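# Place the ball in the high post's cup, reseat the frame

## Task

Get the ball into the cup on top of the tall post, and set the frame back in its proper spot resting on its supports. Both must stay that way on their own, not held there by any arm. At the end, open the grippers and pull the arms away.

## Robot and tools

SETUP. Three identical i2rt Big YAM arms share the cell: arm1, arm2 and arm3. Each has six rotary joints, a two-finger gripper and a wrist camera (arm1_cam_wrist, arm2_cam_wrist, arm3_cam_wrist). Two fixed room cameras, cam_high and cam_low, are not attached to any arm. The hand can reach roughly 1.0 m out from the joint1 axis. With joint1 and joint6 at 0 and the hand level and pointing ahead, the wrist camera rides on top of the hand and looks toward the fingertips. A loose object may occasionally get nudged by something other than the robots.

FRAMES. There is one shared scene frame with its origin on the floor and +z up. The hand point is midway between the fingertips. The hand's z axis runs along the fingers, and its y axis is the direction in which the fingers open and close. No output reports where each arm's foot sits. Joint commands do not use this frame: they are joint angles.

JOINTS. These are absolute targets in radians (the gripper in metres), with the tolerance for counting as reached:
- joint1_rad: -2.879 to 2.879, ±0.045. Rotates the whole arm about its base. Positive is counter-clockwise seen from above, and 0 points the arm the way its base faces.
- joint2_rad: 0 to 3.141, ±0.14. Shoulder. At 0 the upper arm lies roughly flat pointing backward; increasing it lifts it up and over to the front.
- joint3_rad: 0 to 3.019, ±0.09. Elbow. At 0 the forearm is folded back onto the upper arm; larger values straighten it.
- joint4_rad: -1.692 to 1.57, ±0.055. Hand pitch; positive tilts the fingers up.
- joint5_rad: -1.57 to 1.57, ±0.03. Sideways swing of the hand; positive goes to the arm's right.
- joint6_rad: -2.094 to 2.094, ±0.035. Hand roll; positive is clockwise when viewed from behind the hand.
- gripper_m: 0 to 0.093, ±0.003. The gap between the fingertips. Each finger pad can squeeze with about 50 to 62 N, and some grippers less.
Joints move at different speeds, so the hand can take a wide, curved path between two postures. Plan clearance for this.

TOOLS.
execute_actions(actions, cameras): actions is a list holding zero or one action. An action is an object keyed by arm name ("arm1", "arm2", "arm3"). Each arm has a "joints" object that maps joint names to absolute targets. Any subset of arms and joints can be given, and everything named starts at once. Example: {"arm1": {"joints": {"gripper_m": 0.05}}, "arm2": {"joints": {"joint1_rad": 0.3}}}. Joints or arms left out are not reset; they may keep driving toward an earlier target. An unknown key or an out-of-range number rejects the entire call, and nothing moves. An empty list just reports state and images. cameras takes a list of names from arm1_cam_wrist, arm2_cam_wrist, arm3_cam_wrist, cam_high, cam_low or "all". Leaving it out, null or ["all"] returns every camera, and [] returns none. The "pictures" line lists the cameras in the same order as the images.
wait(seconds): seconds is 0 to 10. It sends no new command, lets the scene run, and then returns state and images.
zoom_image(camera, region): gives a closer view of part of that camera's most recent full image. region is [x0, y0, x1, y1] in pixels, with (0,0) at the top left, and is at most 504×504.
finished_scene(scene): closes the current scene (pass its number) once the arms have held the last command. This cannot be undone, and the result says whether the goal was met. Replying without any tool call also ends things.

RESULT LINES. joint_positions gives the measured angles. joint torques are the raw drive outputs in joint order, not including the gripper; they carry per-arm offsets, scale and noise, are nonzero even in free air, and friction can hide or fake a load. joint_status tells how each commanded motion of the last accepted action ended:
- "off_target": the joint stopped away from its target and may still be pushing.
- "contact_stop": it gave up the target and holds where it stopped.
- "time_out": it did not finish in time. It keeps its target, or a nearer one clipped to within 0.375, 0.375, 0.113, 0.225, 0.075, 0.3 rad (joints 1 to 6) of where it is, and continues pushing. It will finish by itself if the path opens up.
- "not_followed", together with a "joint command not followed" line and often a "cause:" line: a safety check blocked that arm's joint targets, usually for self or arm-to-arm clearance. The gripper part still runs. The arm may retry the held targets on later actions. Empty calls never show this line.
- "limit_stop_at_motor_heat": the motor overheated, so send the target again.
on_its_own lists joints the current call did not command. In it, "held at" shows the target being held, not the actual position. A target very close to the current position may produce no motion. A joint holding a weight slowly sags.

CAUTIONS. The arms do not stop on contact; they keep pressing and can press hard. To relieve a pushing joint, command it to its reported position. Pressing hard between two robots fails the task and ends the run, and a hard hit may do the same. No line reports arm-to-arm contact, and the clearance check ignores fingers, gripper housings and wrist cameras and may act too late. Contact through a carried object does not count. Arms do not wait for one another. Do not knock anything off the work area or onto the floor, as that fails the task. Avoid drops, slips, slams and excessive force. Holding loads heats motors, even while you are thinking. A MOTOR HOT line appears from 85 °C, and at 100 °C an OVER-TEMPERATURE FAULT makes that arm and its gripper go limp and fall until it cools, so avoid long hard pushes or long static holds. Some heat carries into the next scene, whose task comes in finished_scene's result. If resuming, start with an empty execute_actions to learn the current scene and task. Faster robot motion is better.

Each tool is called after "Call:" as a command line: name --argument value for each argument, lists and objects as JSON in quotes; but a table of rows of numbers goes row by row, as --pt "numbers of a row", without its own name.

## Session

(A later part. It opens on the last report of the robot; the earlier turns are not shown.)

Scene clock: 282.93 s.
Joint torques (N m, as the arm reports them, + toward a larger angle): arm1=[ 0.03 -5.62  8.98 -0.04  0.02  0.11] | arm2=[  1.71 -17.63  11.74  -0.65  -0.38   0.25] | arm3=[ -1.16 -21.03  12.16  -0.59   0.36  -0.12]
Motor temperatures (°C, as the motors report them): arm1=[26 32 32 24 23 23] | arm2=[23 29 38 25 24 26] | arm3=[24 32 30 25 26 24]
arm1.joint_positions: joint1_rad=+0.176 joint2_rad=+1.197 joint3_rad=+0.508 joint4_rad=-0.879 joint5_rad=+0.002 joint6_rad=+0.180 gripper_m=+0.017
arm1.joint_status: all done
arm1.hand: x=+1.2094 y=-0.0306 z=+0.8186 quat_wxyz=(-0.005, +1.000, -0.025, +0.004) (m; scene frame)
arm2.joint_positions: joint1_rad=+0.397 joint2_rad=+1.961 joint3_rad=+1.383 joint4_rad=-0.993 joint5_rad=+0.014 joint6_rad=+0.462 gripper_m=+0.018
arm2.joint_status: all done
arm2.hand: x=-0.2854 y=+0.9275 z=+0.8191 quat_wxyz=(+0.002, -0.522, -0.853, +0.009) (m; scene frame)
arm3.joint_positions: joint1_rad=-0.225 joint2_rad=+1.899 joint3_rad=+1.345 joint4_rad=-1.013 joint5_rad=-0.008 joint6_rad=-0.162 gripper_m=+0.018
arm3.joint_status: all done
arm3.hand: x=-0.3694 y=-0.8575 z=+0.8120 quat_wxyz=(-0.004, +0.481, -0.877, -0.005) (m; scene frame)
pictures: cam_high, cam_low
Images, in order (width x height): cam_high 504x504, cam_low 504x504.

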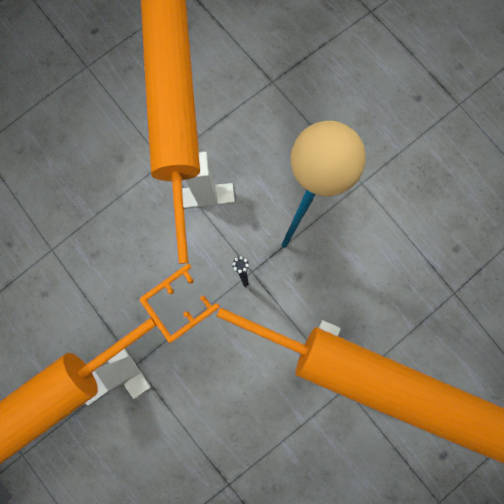

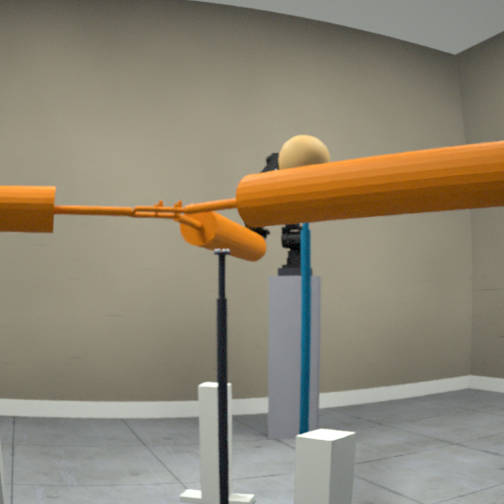

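Descending over the home position.

Call:
execute_actions --actions '[{"arm1":{"joints":{"joint2_rad":1.446,"joint3_rad":0.43,"joint4_rad":-0.555}},"arm2":{"joints":{"joint2_rad":2.07,"joint3_rad":1.365,"joint4_rad":-0.853}},"arm3":{"joints":{"joint2_rad":2.008,"joint3_rad":1.308,"joint4_rad":-0.862}}}]' --cameras '[]'

Call:
execute_actions --actions '[{"arm1":{"joints":{"joint2_rad":1.768,"joint3_rad":0.407,"joint4_rad":-0.214}},"arm2":{"joints":{"joint2_rad":2.207,"joint3_rad":1.358,"joint4_rad":-0.707}},"arm3":{"joints":{"joint2_rad":2.145,"joint3_rad":1.292,"joint4_rad":-0.709}}}]' --cameras '[]'

Call:
execute_actions --actions '[{"arm1":{"joints":{"joint2_rad":2.105,"joint3_rad":0.455,"joint4_rad":0.088}},"arm2":{"joints":{"joint2_rad":2.362,"joint3_rad":1.392,"joint4_rad":-0.587}},"arm3":{"joints":{"joint2_rad":2.30,"joint3_rad":1.318,"joint4_rad":-0.578}}}]' --cameras '[]'

Call:
execute_actions --actions '[{"arm1":{"joints":{"joint2_rad":2.41,"joint3_rad":0.555,"joint4_rad":0.288}},"arm2":{"joints":{"joint2_rad":2.526,"joint3_rad":1.46,"joint4_rad":-0.488}},"arm3":{"joints":{"joint2_rad":2.468,"joint3_rad":1.378,"joint4_rad":-0.47}}}]' --cameras '["cam_high","cam_low"]'

Scene clock: 307.00 s.
Joint torques (N m, as the arm reports them, + toward a larger angle): arm1=[-0.25 -8.38  5.77  0.34  0.1   0.09] | arm2=[  2.75 -20.24   7.06   0.22  -0.28   0.22] | arm3=[ -0.74 -23.     8.65   0.     0.25  -0.06]
Motor temperatures (°C, as the motors report them): arm1=[26 30 32 24 23 23] | arm2=[23 31 40 25 25 26] | arm3=[24 33 32 25 26 24]
arm1.joint_positions: joint1_rad=+0.180 joint2_rad=+1.451 joint3_rad=+0.428 joint4_rad=-0.559 joint5_rad=-0.001 joint6_rad=+0.185 gripper_m=+0.017
arm1.joint_status: all done
arm1.hand: x=+1.2126 y=-0.0314 z=+0.7421 quat_wxyz=(-0.005, +1.000, -0.025, +0.011) (m; scene frame)
arm2.joint_positions: joint1_rad=+0.399 joint2_rad=+2.096 joint3_rad=+1.363 joint4_rad=-0.850 joint5_rad=+0.011 joint6_rad=+0.463 gripper_m=+0.018
arm2.joint_status: all done
arm2.hand: x=-0.2825 y=+0.9271 z=+0.7415 quat_wxyz=(+0.008, -0.521, -0.853, +0.007) (m; scene frame)
arm3.joint_positions: joint1_rad=-0.228 joint2_rad=+2.026 joint3_rad=+1.302 joint4_rad=-0.852 joint5_rad=-0.005 joint6_rad=-0.166 gripper_m=+0.018
arm3.joint_status: all done
arm3.hand: x=-0.3673 y=-0.8585 z=+0.7333 quat_wxyz=(+0.000, +0.481, -0.877, -0.002) (m; scene frame)
pictures: none
No camera images: the call's "cameras" was empty. Leave "cameras" out to get every camera's image.

Scene clock: 308.00 s.
Joint torques (N m, as the arm reports them, + toward a larger angle): arm1=[-0.5  -9.33  2.48  0.35  0.08  0.06] | arm2=[  0.93 -20.03   6.18   0.22  -0.2    0.18] | arm3=[ -0.61 -23.23   7.35   0.17   0.21  -0.07]
Motor temperatures (°C, as the motors report them): arm1=[26 30 32 24 23 23] | arm2=[23 31 40 25 25 26] | arm3=[24 33 31 25 26 24]
arm1.joint_positions: joint1_rad=+0.182 joint2_rad=+1.771 joint3_rad=+0.407 joint4_rad=-0.218 joint5_rad=+0.000 joint6_rad=+0.187 gripper_m=+0.017
arm1.joint_status: all done
arm1.hand: x=+1.2145 y=-0.0308 z=+0.6678 quat_wxyz=(-0.005, +1.000, -0.025, +0.011) (m; scene frame)
arm2.joint_positions: joint1_rad=+0.401 joint2_rad=+2.228 joint3_rad=+1.356 joint4_rad=-0.702 joint5_rad=+0.009 joint6_rad=+0.467 gripper_m=+0.018
arm2.joint_status: all done
arm2.hand: x=-0.2816 y=+0.9276 z=+0.6691 quat_wxyz=(+0.003, -0.522, -0.853, +0.007) (m; scene frame)
arm3.joint_positions: joint1_rad=-0.229 joint2_rad=+2.160 joint3_rad=+1.289 joint4_rad=-0.702 joint5_rad=-0.004 joint6_rad=-0.166 gripper_m=+0.018
arm3.joint_status: all done
arm3.hand: x=-0.3667 y=-0.8584 z=+0.6610 quat_wxyz=(-0.002, +0.481, -0.877, -0.002) (m; scene frame)
pictures: none
No camera images: the call's "cameras" was empty. Leave "cameras" out to get every camera's image.

Scene clock: 309.00 s.
Joint torques (N m, as the arm reports them, + toward a larger angle): arm1=[ -0.59 -11.99  -0.99   0.63   0.     0.05] | arm2=[  2.25 -20.04   7.02  -0.16  -0.26   0.25] | arm3=[ -1.45 -22.99   7.77  -0.05   0.31  -0.11]
Motor temperatures (°C, as the motors report them): arm1=[26 30 32 24 23 23] | arm2=[23 31 39 25 25 26] | arm3=[24 33 31 25 26 24]
arm1.joint_positions: joint1_rad=+0.182 joint2_rad=+2.111 joint3_rad=+0.460 joint4_rad=+0.078 joint5_rad=+0.002 joint6_rad=+0.187 gripper_m=+0.017
arm1.joint_status: all done
arm1.hand: x=+1.2107 y=-0.0303 z=+0.5932 quat_wxyz=(-0.006, +1.000, -0.025, +0.006) (m; scene frame)
arm2.joint_positions: joint1_rad=+0.395 joint2_rad=+2.369 joint3_rad=+1.369 joint4_rad=-0.572 joint5_rad=+0.011 joint6_rad=+0.461 gripper_m=+0.018
arm2.joint_status: all done
arm2.hand: x=-0.2882 y=+0.9279 z=+0.5973 quat_wxyz=(+0.002, -0.522, -0.853, +0.008) (m; scene frame)
arm3.joint_positions: joint1_rad=-0.224 joint2_rad=+2.308 joint3_rad=+1.299 joint4_rad=-0.567 joint5_rad=-0.006 joint6_rad=-0.164 gripper_m=+0.018
arm3.joint_status: all done
arm3.hand: x=-0.3719 y=-0.8599 z=+0.5877 quat_wxyz=(-0.001, +0.482, -0.876, -0.003) (m; scene frame)
pictures: none
No camera images: the call's "cameras" was empty. Leave "cameras" out to get every camera's image.

Scene clock: 309.97 s.
Joint torques (N m, as the arm reports them, + toward a larger angle): arm1=[ -0.4  -13.2   -3.01   0.6    0.02   0.05] | arm2=[  1.94 -20.64   6.02   0.05  -0.26   0.24] | arm3=[ -1.43 -24.05   6.66   0.09   0.3   -0.09]
Motor temperatures (°C, as the motors report them): arm1=[26 30 32 24 23 23] | arm2=[23 31 39 25 25 26] | arm3=[24 33 31 25 26 24]
arm1.joint_positions: joint1_rad=+0.182 joint2_rad=+2.413 joint3_rad=+0.562 joint4_rad=+0.279 joint5_rad=+0.002 joint6_rad=+0.187 gripper_m=+0.017
arm1.joint_status: all done
arm1.hand: x=+1.2116 y=-0.0298 z=+0.5184 quat_wxyz=(-0.005, +1.000, -0.026, +0.006) (m; scene frame)
arm2.joint_positions: joint1_rad=+0.397 joint2_rad=+2.535 joint3_rad=+1.440 joint4_rad=-0.476 joint5_rad=+0.010 joint6_rad=+0.462 gripper_m=+0.018
arm2.joint_status: all done
arm2.hand: x=-0.2883 y=+0.9286 z=+0.5235 quat_wxyz=(+0.002, -0.522, -0.853, +0.007) (m; scene frame)
arm3.joint_positions: joint1_rad=-0.223 joint2_rad=+2.476 joint3_rad=+1.361 joint4_rad=-0.460 joint5_rad=-0.006 joint6_rad=-0.164 gripper_m=+0.018
arm3.joint_status: all done
arm3.hand: x=-0.3719 y=-0.8596 z=+0.5136 quat_wxyz=(-0.001, +0.482, -0.876, -0.003) (m; scene frame)
pictures: cam_high, cam_low
Images, in order (width x height): cam_high 504x504, cam_low 504x504.

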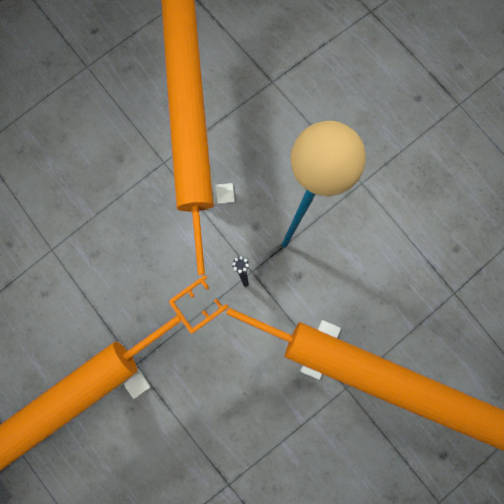

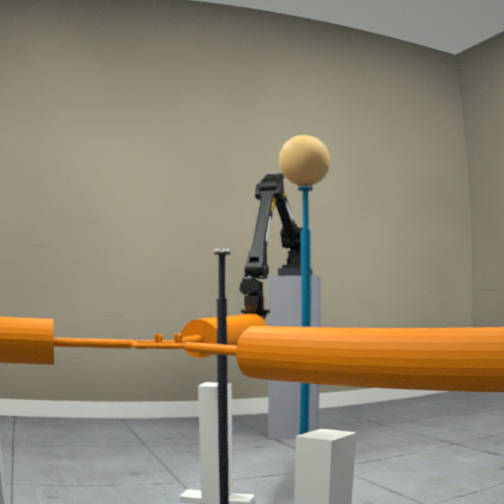

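Call:
execute_actions --actions '[{"arm1":{"joints":{"joint2_rad":2.65,"joint3_rad":0.67,"joint4_rad":0.412}},"arm2":{"joints":{"joint1_rad":0.418,"joint6_rad":0.48,"joint5_rad":-0.01,"joint2_rad":2.69,"joint3_rad":1.575,"joint4_rad":-0.44}},"arm3":{"joints":{"joint1_rad":-0.243,"joint6_rad":-0.18,"joint2_rad":2.632,"joint3_rad":1.483,"joint4_rad":-0.408}}}]' --cameras '["cam_high"]'

Scene clock: 318.93 s.
Joint torques (N m, as the arm reports them, + toward a larger angle): arm1=[ -0.41 -13.97  -4.28   0.53   0.02   0.05] | arm2=[  2.51 -20.21   5.76   0.06  -0.36   0.17] | arm3=[ -1.61 -24.25   6.09   0.24   0.31  -0.15]
Motor temperatures (°C, as the motors report them): arm1=[26 30 31 24 23 23] | arm2=[23 32 38 25 25 26] | arm3=[24 34 30 25 26 24]
arm1.joint_positions: joint1_rad=+0.182 joint2_rad=+2.653 joint3_rad=+0.678 joint4_rad=+0.404 joint5_rad=+0.002 joint6_rad=+0.187 gripper_m=+0.017
arm1.joint_status: all done
arm1.hand: x=+1.2179 y=-0.0285 z=+0.4505 quat_wxyz=(-0.005, +1.000, -0.026, +0.005) (m; scene frame)
arm2.joint_positions: joint1_rad=+0.407 joint2_rad=+2.697 joint3_rad=+1.553 joint4_rad=-0.431 joint5_rad=+0.004 joint6_rad=+0.473 gripper_m=+0.018
arm2.joint_status: all done
arm2.hand: x=-0.2815 y=+0.9314 z=+0.4570 quat_wxyz=(+0.003, -0.523, -0.853, +0.004) (m; scene frame)
arm3.joint_positions: joint1_rad=-0.227 joint2_rad=+2.639 joint3_rad=+1.466 joint4_rad=-0.402 joint5_rad=-0.006 joint6_rad=-0.165 gripper_m=+0.018
arm3.joint_status: all done
arm3.hand: x=-0.3667 y=-0.8572 z=+0.4468 quat_wxyz=(-0.001, +0.481, -0.877, -0.003) (m; scene frame)
pictures: cam_high
Images, in order (width x height): cam_high 504x504.

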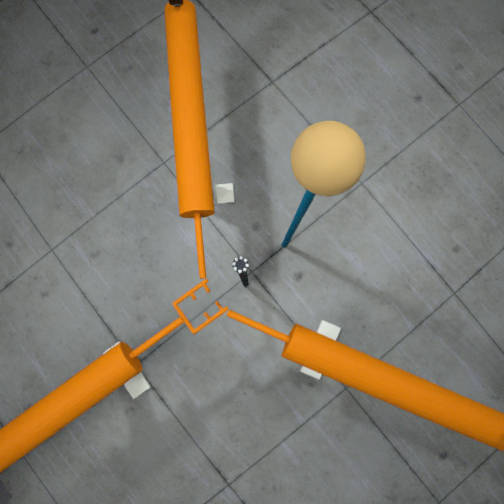

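Within 2 mm of home. Setting it down.

Call:
execute_actions --actions '[{"arm1":{"joints":{"joint1_rad":0.2,"joint2_rad":2.745,"joint3_rad":0.74,"joint4_rad":0.43}},"arm2":{"joints":{"joint1_rad":0.408,"joint6_rad":0.47,"joint2_rad":2.766,"joint3_rad":1.626,"joint4_rad":-0.408}},"arm3":{"joints":{"joint2_rad":2.708,"joint3_rad":1.525,"joint4_rad":-0.38}}}]' --cameras '["cam_high","cam_low"]'

Scene clock: 322.87 s.
Joint torques (N m, as the arm reports them, + toward a larger angle): arm1=[  0.   -13.96  -4.29   0.19   0.01   0.04] | arm2=[  1.04 -20.04   5.94   0.36  -0.31   0.11] | arm3=[ -1.17 -23.4    5.93   0.42   0.3   -0.11]
Motor temperatures (°C, as the motors report them): arm1=[26 30 31 24 23 23] | arm2=[23 32 37 25 25 26] | arm3=[24 34 30 25 26 24]
arm1.joint_positions: joint1_rad=+0.182 joint2_rad=+2.747 joint3_rad=+0.745 joint4_rad=+0.429 joint5_rad=+0.002 joint6_rad=+0.187 gripper_m=+0.017
arm1.joint_status: all done
arm1.hand: x=+1.2191 y=-0.0283 z=+0.4198 quat_wxyz=(-0.005, +1.000, -0.025, +0.006) (m; scene frame)
arm2.joint_positions: joint1_rad=+0.403 joint2_rad=+2.761 joint3_rad=+1.600 joint4_rad=-0.409 joint5_rad=+0.003 joint6_rad=+0.469 gripper_m=+0.018
arm2.joint_status: all done
arm2.hand: x=-0.2822 y=+0.9293 z=+0.4303 quat_wxyz=(+0.001, -0.522, -0.853, +0.004) (m; scene frame)
arm3.joint_positions: joint1_rad=-0.232 joint2_rad=+2.703 joint3_rad=+1.508 joint4_rad=-0.380 joint5_rad=-0.006 joint6_rad=-0.170 gripper_m=+0.018
arm3.joint_status: all done
arm3.hand: x=-0.3654 y=-0.8592 z=+0.4202 quat_wxyz=(-0.001, +0.481, -0.877, -0.003) (m; scene frame)
pictures: cam_high, cam_low
Images, in order (width x height): cam_high 504x504, cam_low 504x504.

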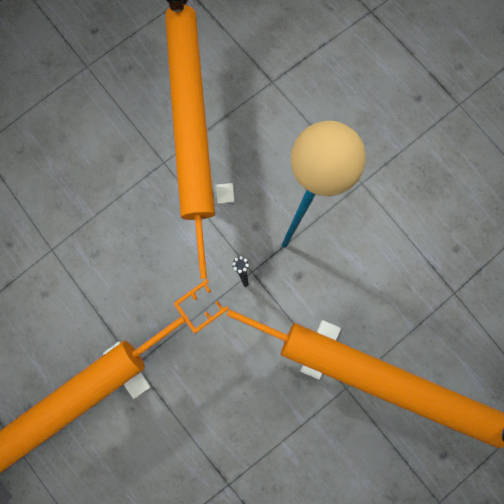

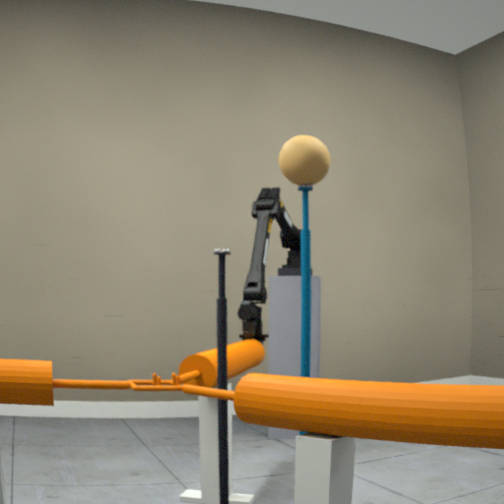

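Call:
execute_actions --actions '[{"arm2":{"joints":{"joint2_rad":2.785}},"arm3":{"joints":{"joint2_rad":2.728}}}]' --cameras '[]'

Call:
execute_actions --actions '[{"arm1":{"joints":{"gripper_m":0.093}},"arm2":{"joints":{"gripper_m":0.093}},"arm3":{"joints":{"gripper_m":0.093}}}]' --cameras '[]'

Call:
execute_actions --actions '[{"arm1":{"joints":{"joint2_rad":2.414,"joint3_rad":0.551,"joint4_rad":0.288}},"arm2":{"joints":{"joint2_rad":2.533,"joint3_rad":1.452,"joint4_rad":-0.488}},"arm3":{"joints":{"joint2_rad":2.475,"joint3_rad":1.37,"joint4_rad":-0.47}}}]' --cameras '[]'

Call:
execute_actions --actions '[{"arm1":{"joints":{"joint2_rad":1.768,"joint3_rad":0.407,"joint4_rad":-0.214}},"arm2":{"joints":{"joint2_rad":2.214,"joint3_rad":1.352,"joint4_rad":-0.707}},"arm3":{"joints":{"joint2_rad":2.152,"joint3_rad":1.286,"joint4_rad":-0.709}}}]' --cameras '["cam_high","cam_low"]'

Scene clock: 332.13 s.
Joint torques (N m, as the arm reports them, + toward a larger angle): arm1=[ -0.01 -13.84  -4.43   0.24   0.03   0.05] | arm2=[  1.77 -18.56   5.82   0.42  -0.38   0.12] | arm3=[ -1.25 -21.81   5.67   0.46   0.31  -0.11]
Motor temperatures (°C, as the motors report them): arm1=[26 30 30 24 23 23] | arm2=[23 32 36 25 25 26] | arm3=[24 34 29 25 26 24]
arm1.joint_positions: joint1_rad=+0.182 joint2_rad=+2.747 joint3_rad=+0.745 joint4_rad=+0.429 joint5_rad=+0.002 joint6_rad=+0.187 gripper_m=+0.017
arm1.joint_status: not commanded
arm1.hand: x=+1.2191 y=-0.0283 z=+0.4198 quat_wxyz=(-0.005, +1.000, -0.025, +0.006) (m; scene frame)
arm2.joint_positions: joint1_rad=+0.403 joint2_rad=+2.764 joint3_rad=+1.602 joint4_rad=-0.409 joint5_rad=+0.003 joint6_rad=+0.469 gripper_m=+0.018
arm2.joint_status: all done
arm2.hand: x=-0.2824 y=+0.9295 z=+0.4293 quat_wxyz=(+0.001, -0.522, -0.853, +0.004) (m; scene frame)
arm3.joint_positions: joint1_rad=-0.232 joint2_rad=+2.707 joint3_rad=+1.510 joint4_rad=-0.380 joint5_rad=-0.006 joint6_rad=-0.170 gripper_m=+0.018
arm3.joint_status: all done
arm3.hand: x=-0.3656 y=-0.8594 z=+0.4186 quat_wxyz=(+0.000, +0.481, -0.877, -0.003) (m; scene frame)
pictures: none
No camera images: the call's "cameras" was empty. Leave "cameras" out to get every camera's image.

Scene clock: 332.83 s.
Joint torques (N m, as the arm reports them, + toward a larger angle): arm1=[ -0.04 -13.3   -4.38   0.26   0.03   0.05] | arm2=[  1.45 -18.73   5.88   0.24   0.     0.11] | arm3=[ -1.04 -21.93   5.58   0.41   0.21  -0.11]
Motor temperatures (°C, as the motors report them): arm1=[26 30 30 24 23 23] | arm2=[23 32 36 25 25 26] | arm3=[24 34 29 25 26 24]
arm1.joint_positions: joint1_rad=+0.182 joint2_rad=+2.747 joint3_rad=+0.745 joint4_rad=+0.429 joint5_rad=+0.002 joint6_rad=+0.187 gripper_m=+0.093
arm1.joint_status: all done
arm1.hand: x=+1.2191 y=-0.0283 z=+0.4198 quat_wxyz=(-0.005, +1.000, -0.025, +0.006) (m; scene frame)
arm2.joint_positions: joint1_rad=+0.404 joint2_rad=+2.764 joint3_rad=+1.602 joint4_rad=-0.409 joint5_rad=-0.007 joint6_rad=+0.469 gripper_m=+0.093
arm2.joint_status: all done
arm2.hand: x=-0.2808 y=+0.9309 z=+0.4294 quat_wxyz=(+0.001, -0.522, -0.853, -0.001) (m; scene frame)
arm3.joint_positions: joint1_rad=-0.235 joint2_rad=+2.707 joint3_rad=+1.511 joint4_rad=-0.380 joint5_rad=-0.004 joint6_rad=-0.170 gripper_m=+0.093
arm3.joint_status: all done
arm3.hand: x=-0.3639 y=-0.8606 z=+0.4186 quat_wxyz=(-0.001, +0.480, -0.878, -0.002) (m; scene frame)
pictures: none
No camera images: the call's "cameras" was empty. Leave "cameras" out to get every camera's image.

Scene clock: 333.97 s.
Joint torques (N m, as the arm reports them, + toward a larger angle): arm1=[ -0.03 -10.91  -2.64  -0.08   0.03   0.05] | arm2=[  1.57 -17.94   4.69   0.41   0.01   0.11] | arm3=[ -1.01 -20.86   5.73   0.31   0.21  -0.11]
Motor temperatures (°C, as the motors report them): arm1=[26 30 30 24 23 23] | arm2=[23 32 36 25 25 26] | arm3=[24 34 29 25 26 24]
arm1.joint_positions: joint1_rad=+0.182 joint2_rad=+2.403 joint3_rad=+0.555 joint4_rad=+0.294 joint5_rad=+0.002 joint6_rad=+0.187 gripper_m=+0.093
arm1.joint_status: all done
arm1.hand: x=+1.2081 y=-0.0305 z=+0.5213 quat_wxyz=(-0.004, +1.000, -0.025, -0.003) (m; scene frame)
arm2.joint_positions: joint1_rad=+0.404 joint2_rad=+2.504 joint3_rad=+1.453 joint4_rad=-0.488 joint5_rad=-0.007 joint6_rad=+0.469 gripper_m=+0.093
arm2.joint_status: all done
arm2.hand: x=-0.2697 y=+0.9236 z=+0.5426 quat_wxyz=(-0.015, -0.522, -0.853, +0.000) (m; scene frame)
arm3.joint_positions: joint1_rad=-0.235 joint2_rad=+2.452 joint3_rad=+1.367 joint4_rad=-0.465 joint5_rad=-0.004 joint6_rad=-0.170 gripper_m=+0.093
arm3.joint_status: all done
arm3.hand: x=-0.3591 y=-0.8552 z=+0.5270 quat_wxyz=(-0.013, +0.480, -0.877, -0.006) (m; scene frame)
pictures: none
No camera images: the call's "cameras" was empty. Leave "cameras" out to get every camera's image.

Scene clock: 335.30 s.
Joint torques (N m, as the arm reports them, + toward a larger angle): arm1=[-0.01 -9.37  2.65 -0.13  0.03  0.05] | arm2=[  1.38 -16.34   7.05   0.1    0.02   0.11] | arm3=[ -1.03 -18.87   7.67  -0.04   0.21  -0.12]
Motor temperatures (°C, as the motors report them): arm1=[26 30 30 24 23 23] | arm2=[23 32 36 25 25 26] | arm3=[24 34 29 25 26 24]
arm1.joint_positions: joint1_rad=+0.182 joint2_rad=+1.765 joint3_rad=+0.404 joint4_rad=-0.204 joint5_rad=+0.002 joint6_rad=+0.187 gripper_m=+0.093
arm1.joint_status: all done
arm1.hand: x=+1.2110 y=-0.0311 z=+0.6688 quat_wxyz=(-0.005, +1.000, -0.025, +0.003) (m; scene frame)
arm2.joint_positions: joint1_rad=+0.404 joint2_rad=+2.181 joint3_rad=+1.343 joint4_rad=-0.699 joint5_rad=-0.007 joint6_rad=+0.469 gripper_m=+0.093
arm2.joint_status: all done
arm2.hand: x=-0.2738 y=+0.9274 z=+0.6907 quat_wxyz=(-0.016, -0.522, -0.853, +0.000) (m; scene frame)
arm3.joint_positions: joint1_rad=-0.235 joint2_rad=+2.122 joint3_rad=+1.284 joint4_rad=-0.695 joint5_rad=-0.004 joint6_rad=-0.170 gripper_m=+0.093
arm3.joint_status: all done
arm3.hand: x=-0.3586 y=-0.8545 z=+0.6796 quat_wxyz=(-0.021, +0.479, -0.877, -0.008) (m; scene frame)
pictures: cam_high, cam_low
Images, in order (width x height): cam_high 504x504, cam_low 504x504.

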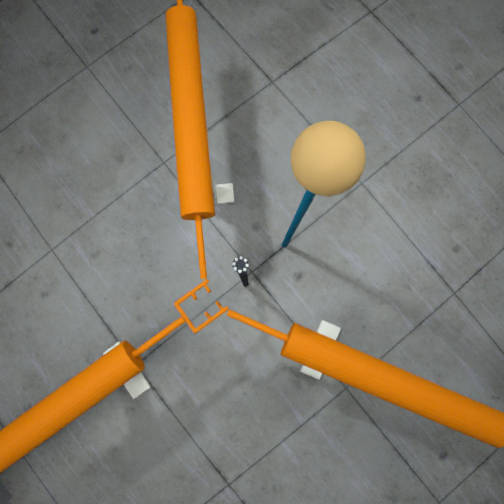

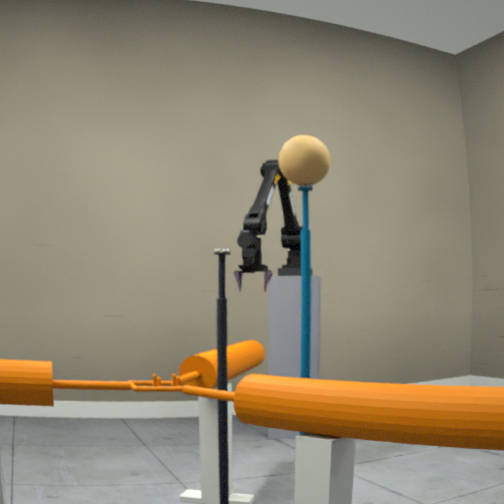

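Call:
finished_scene --scene 2

The scene is finished: the task was done.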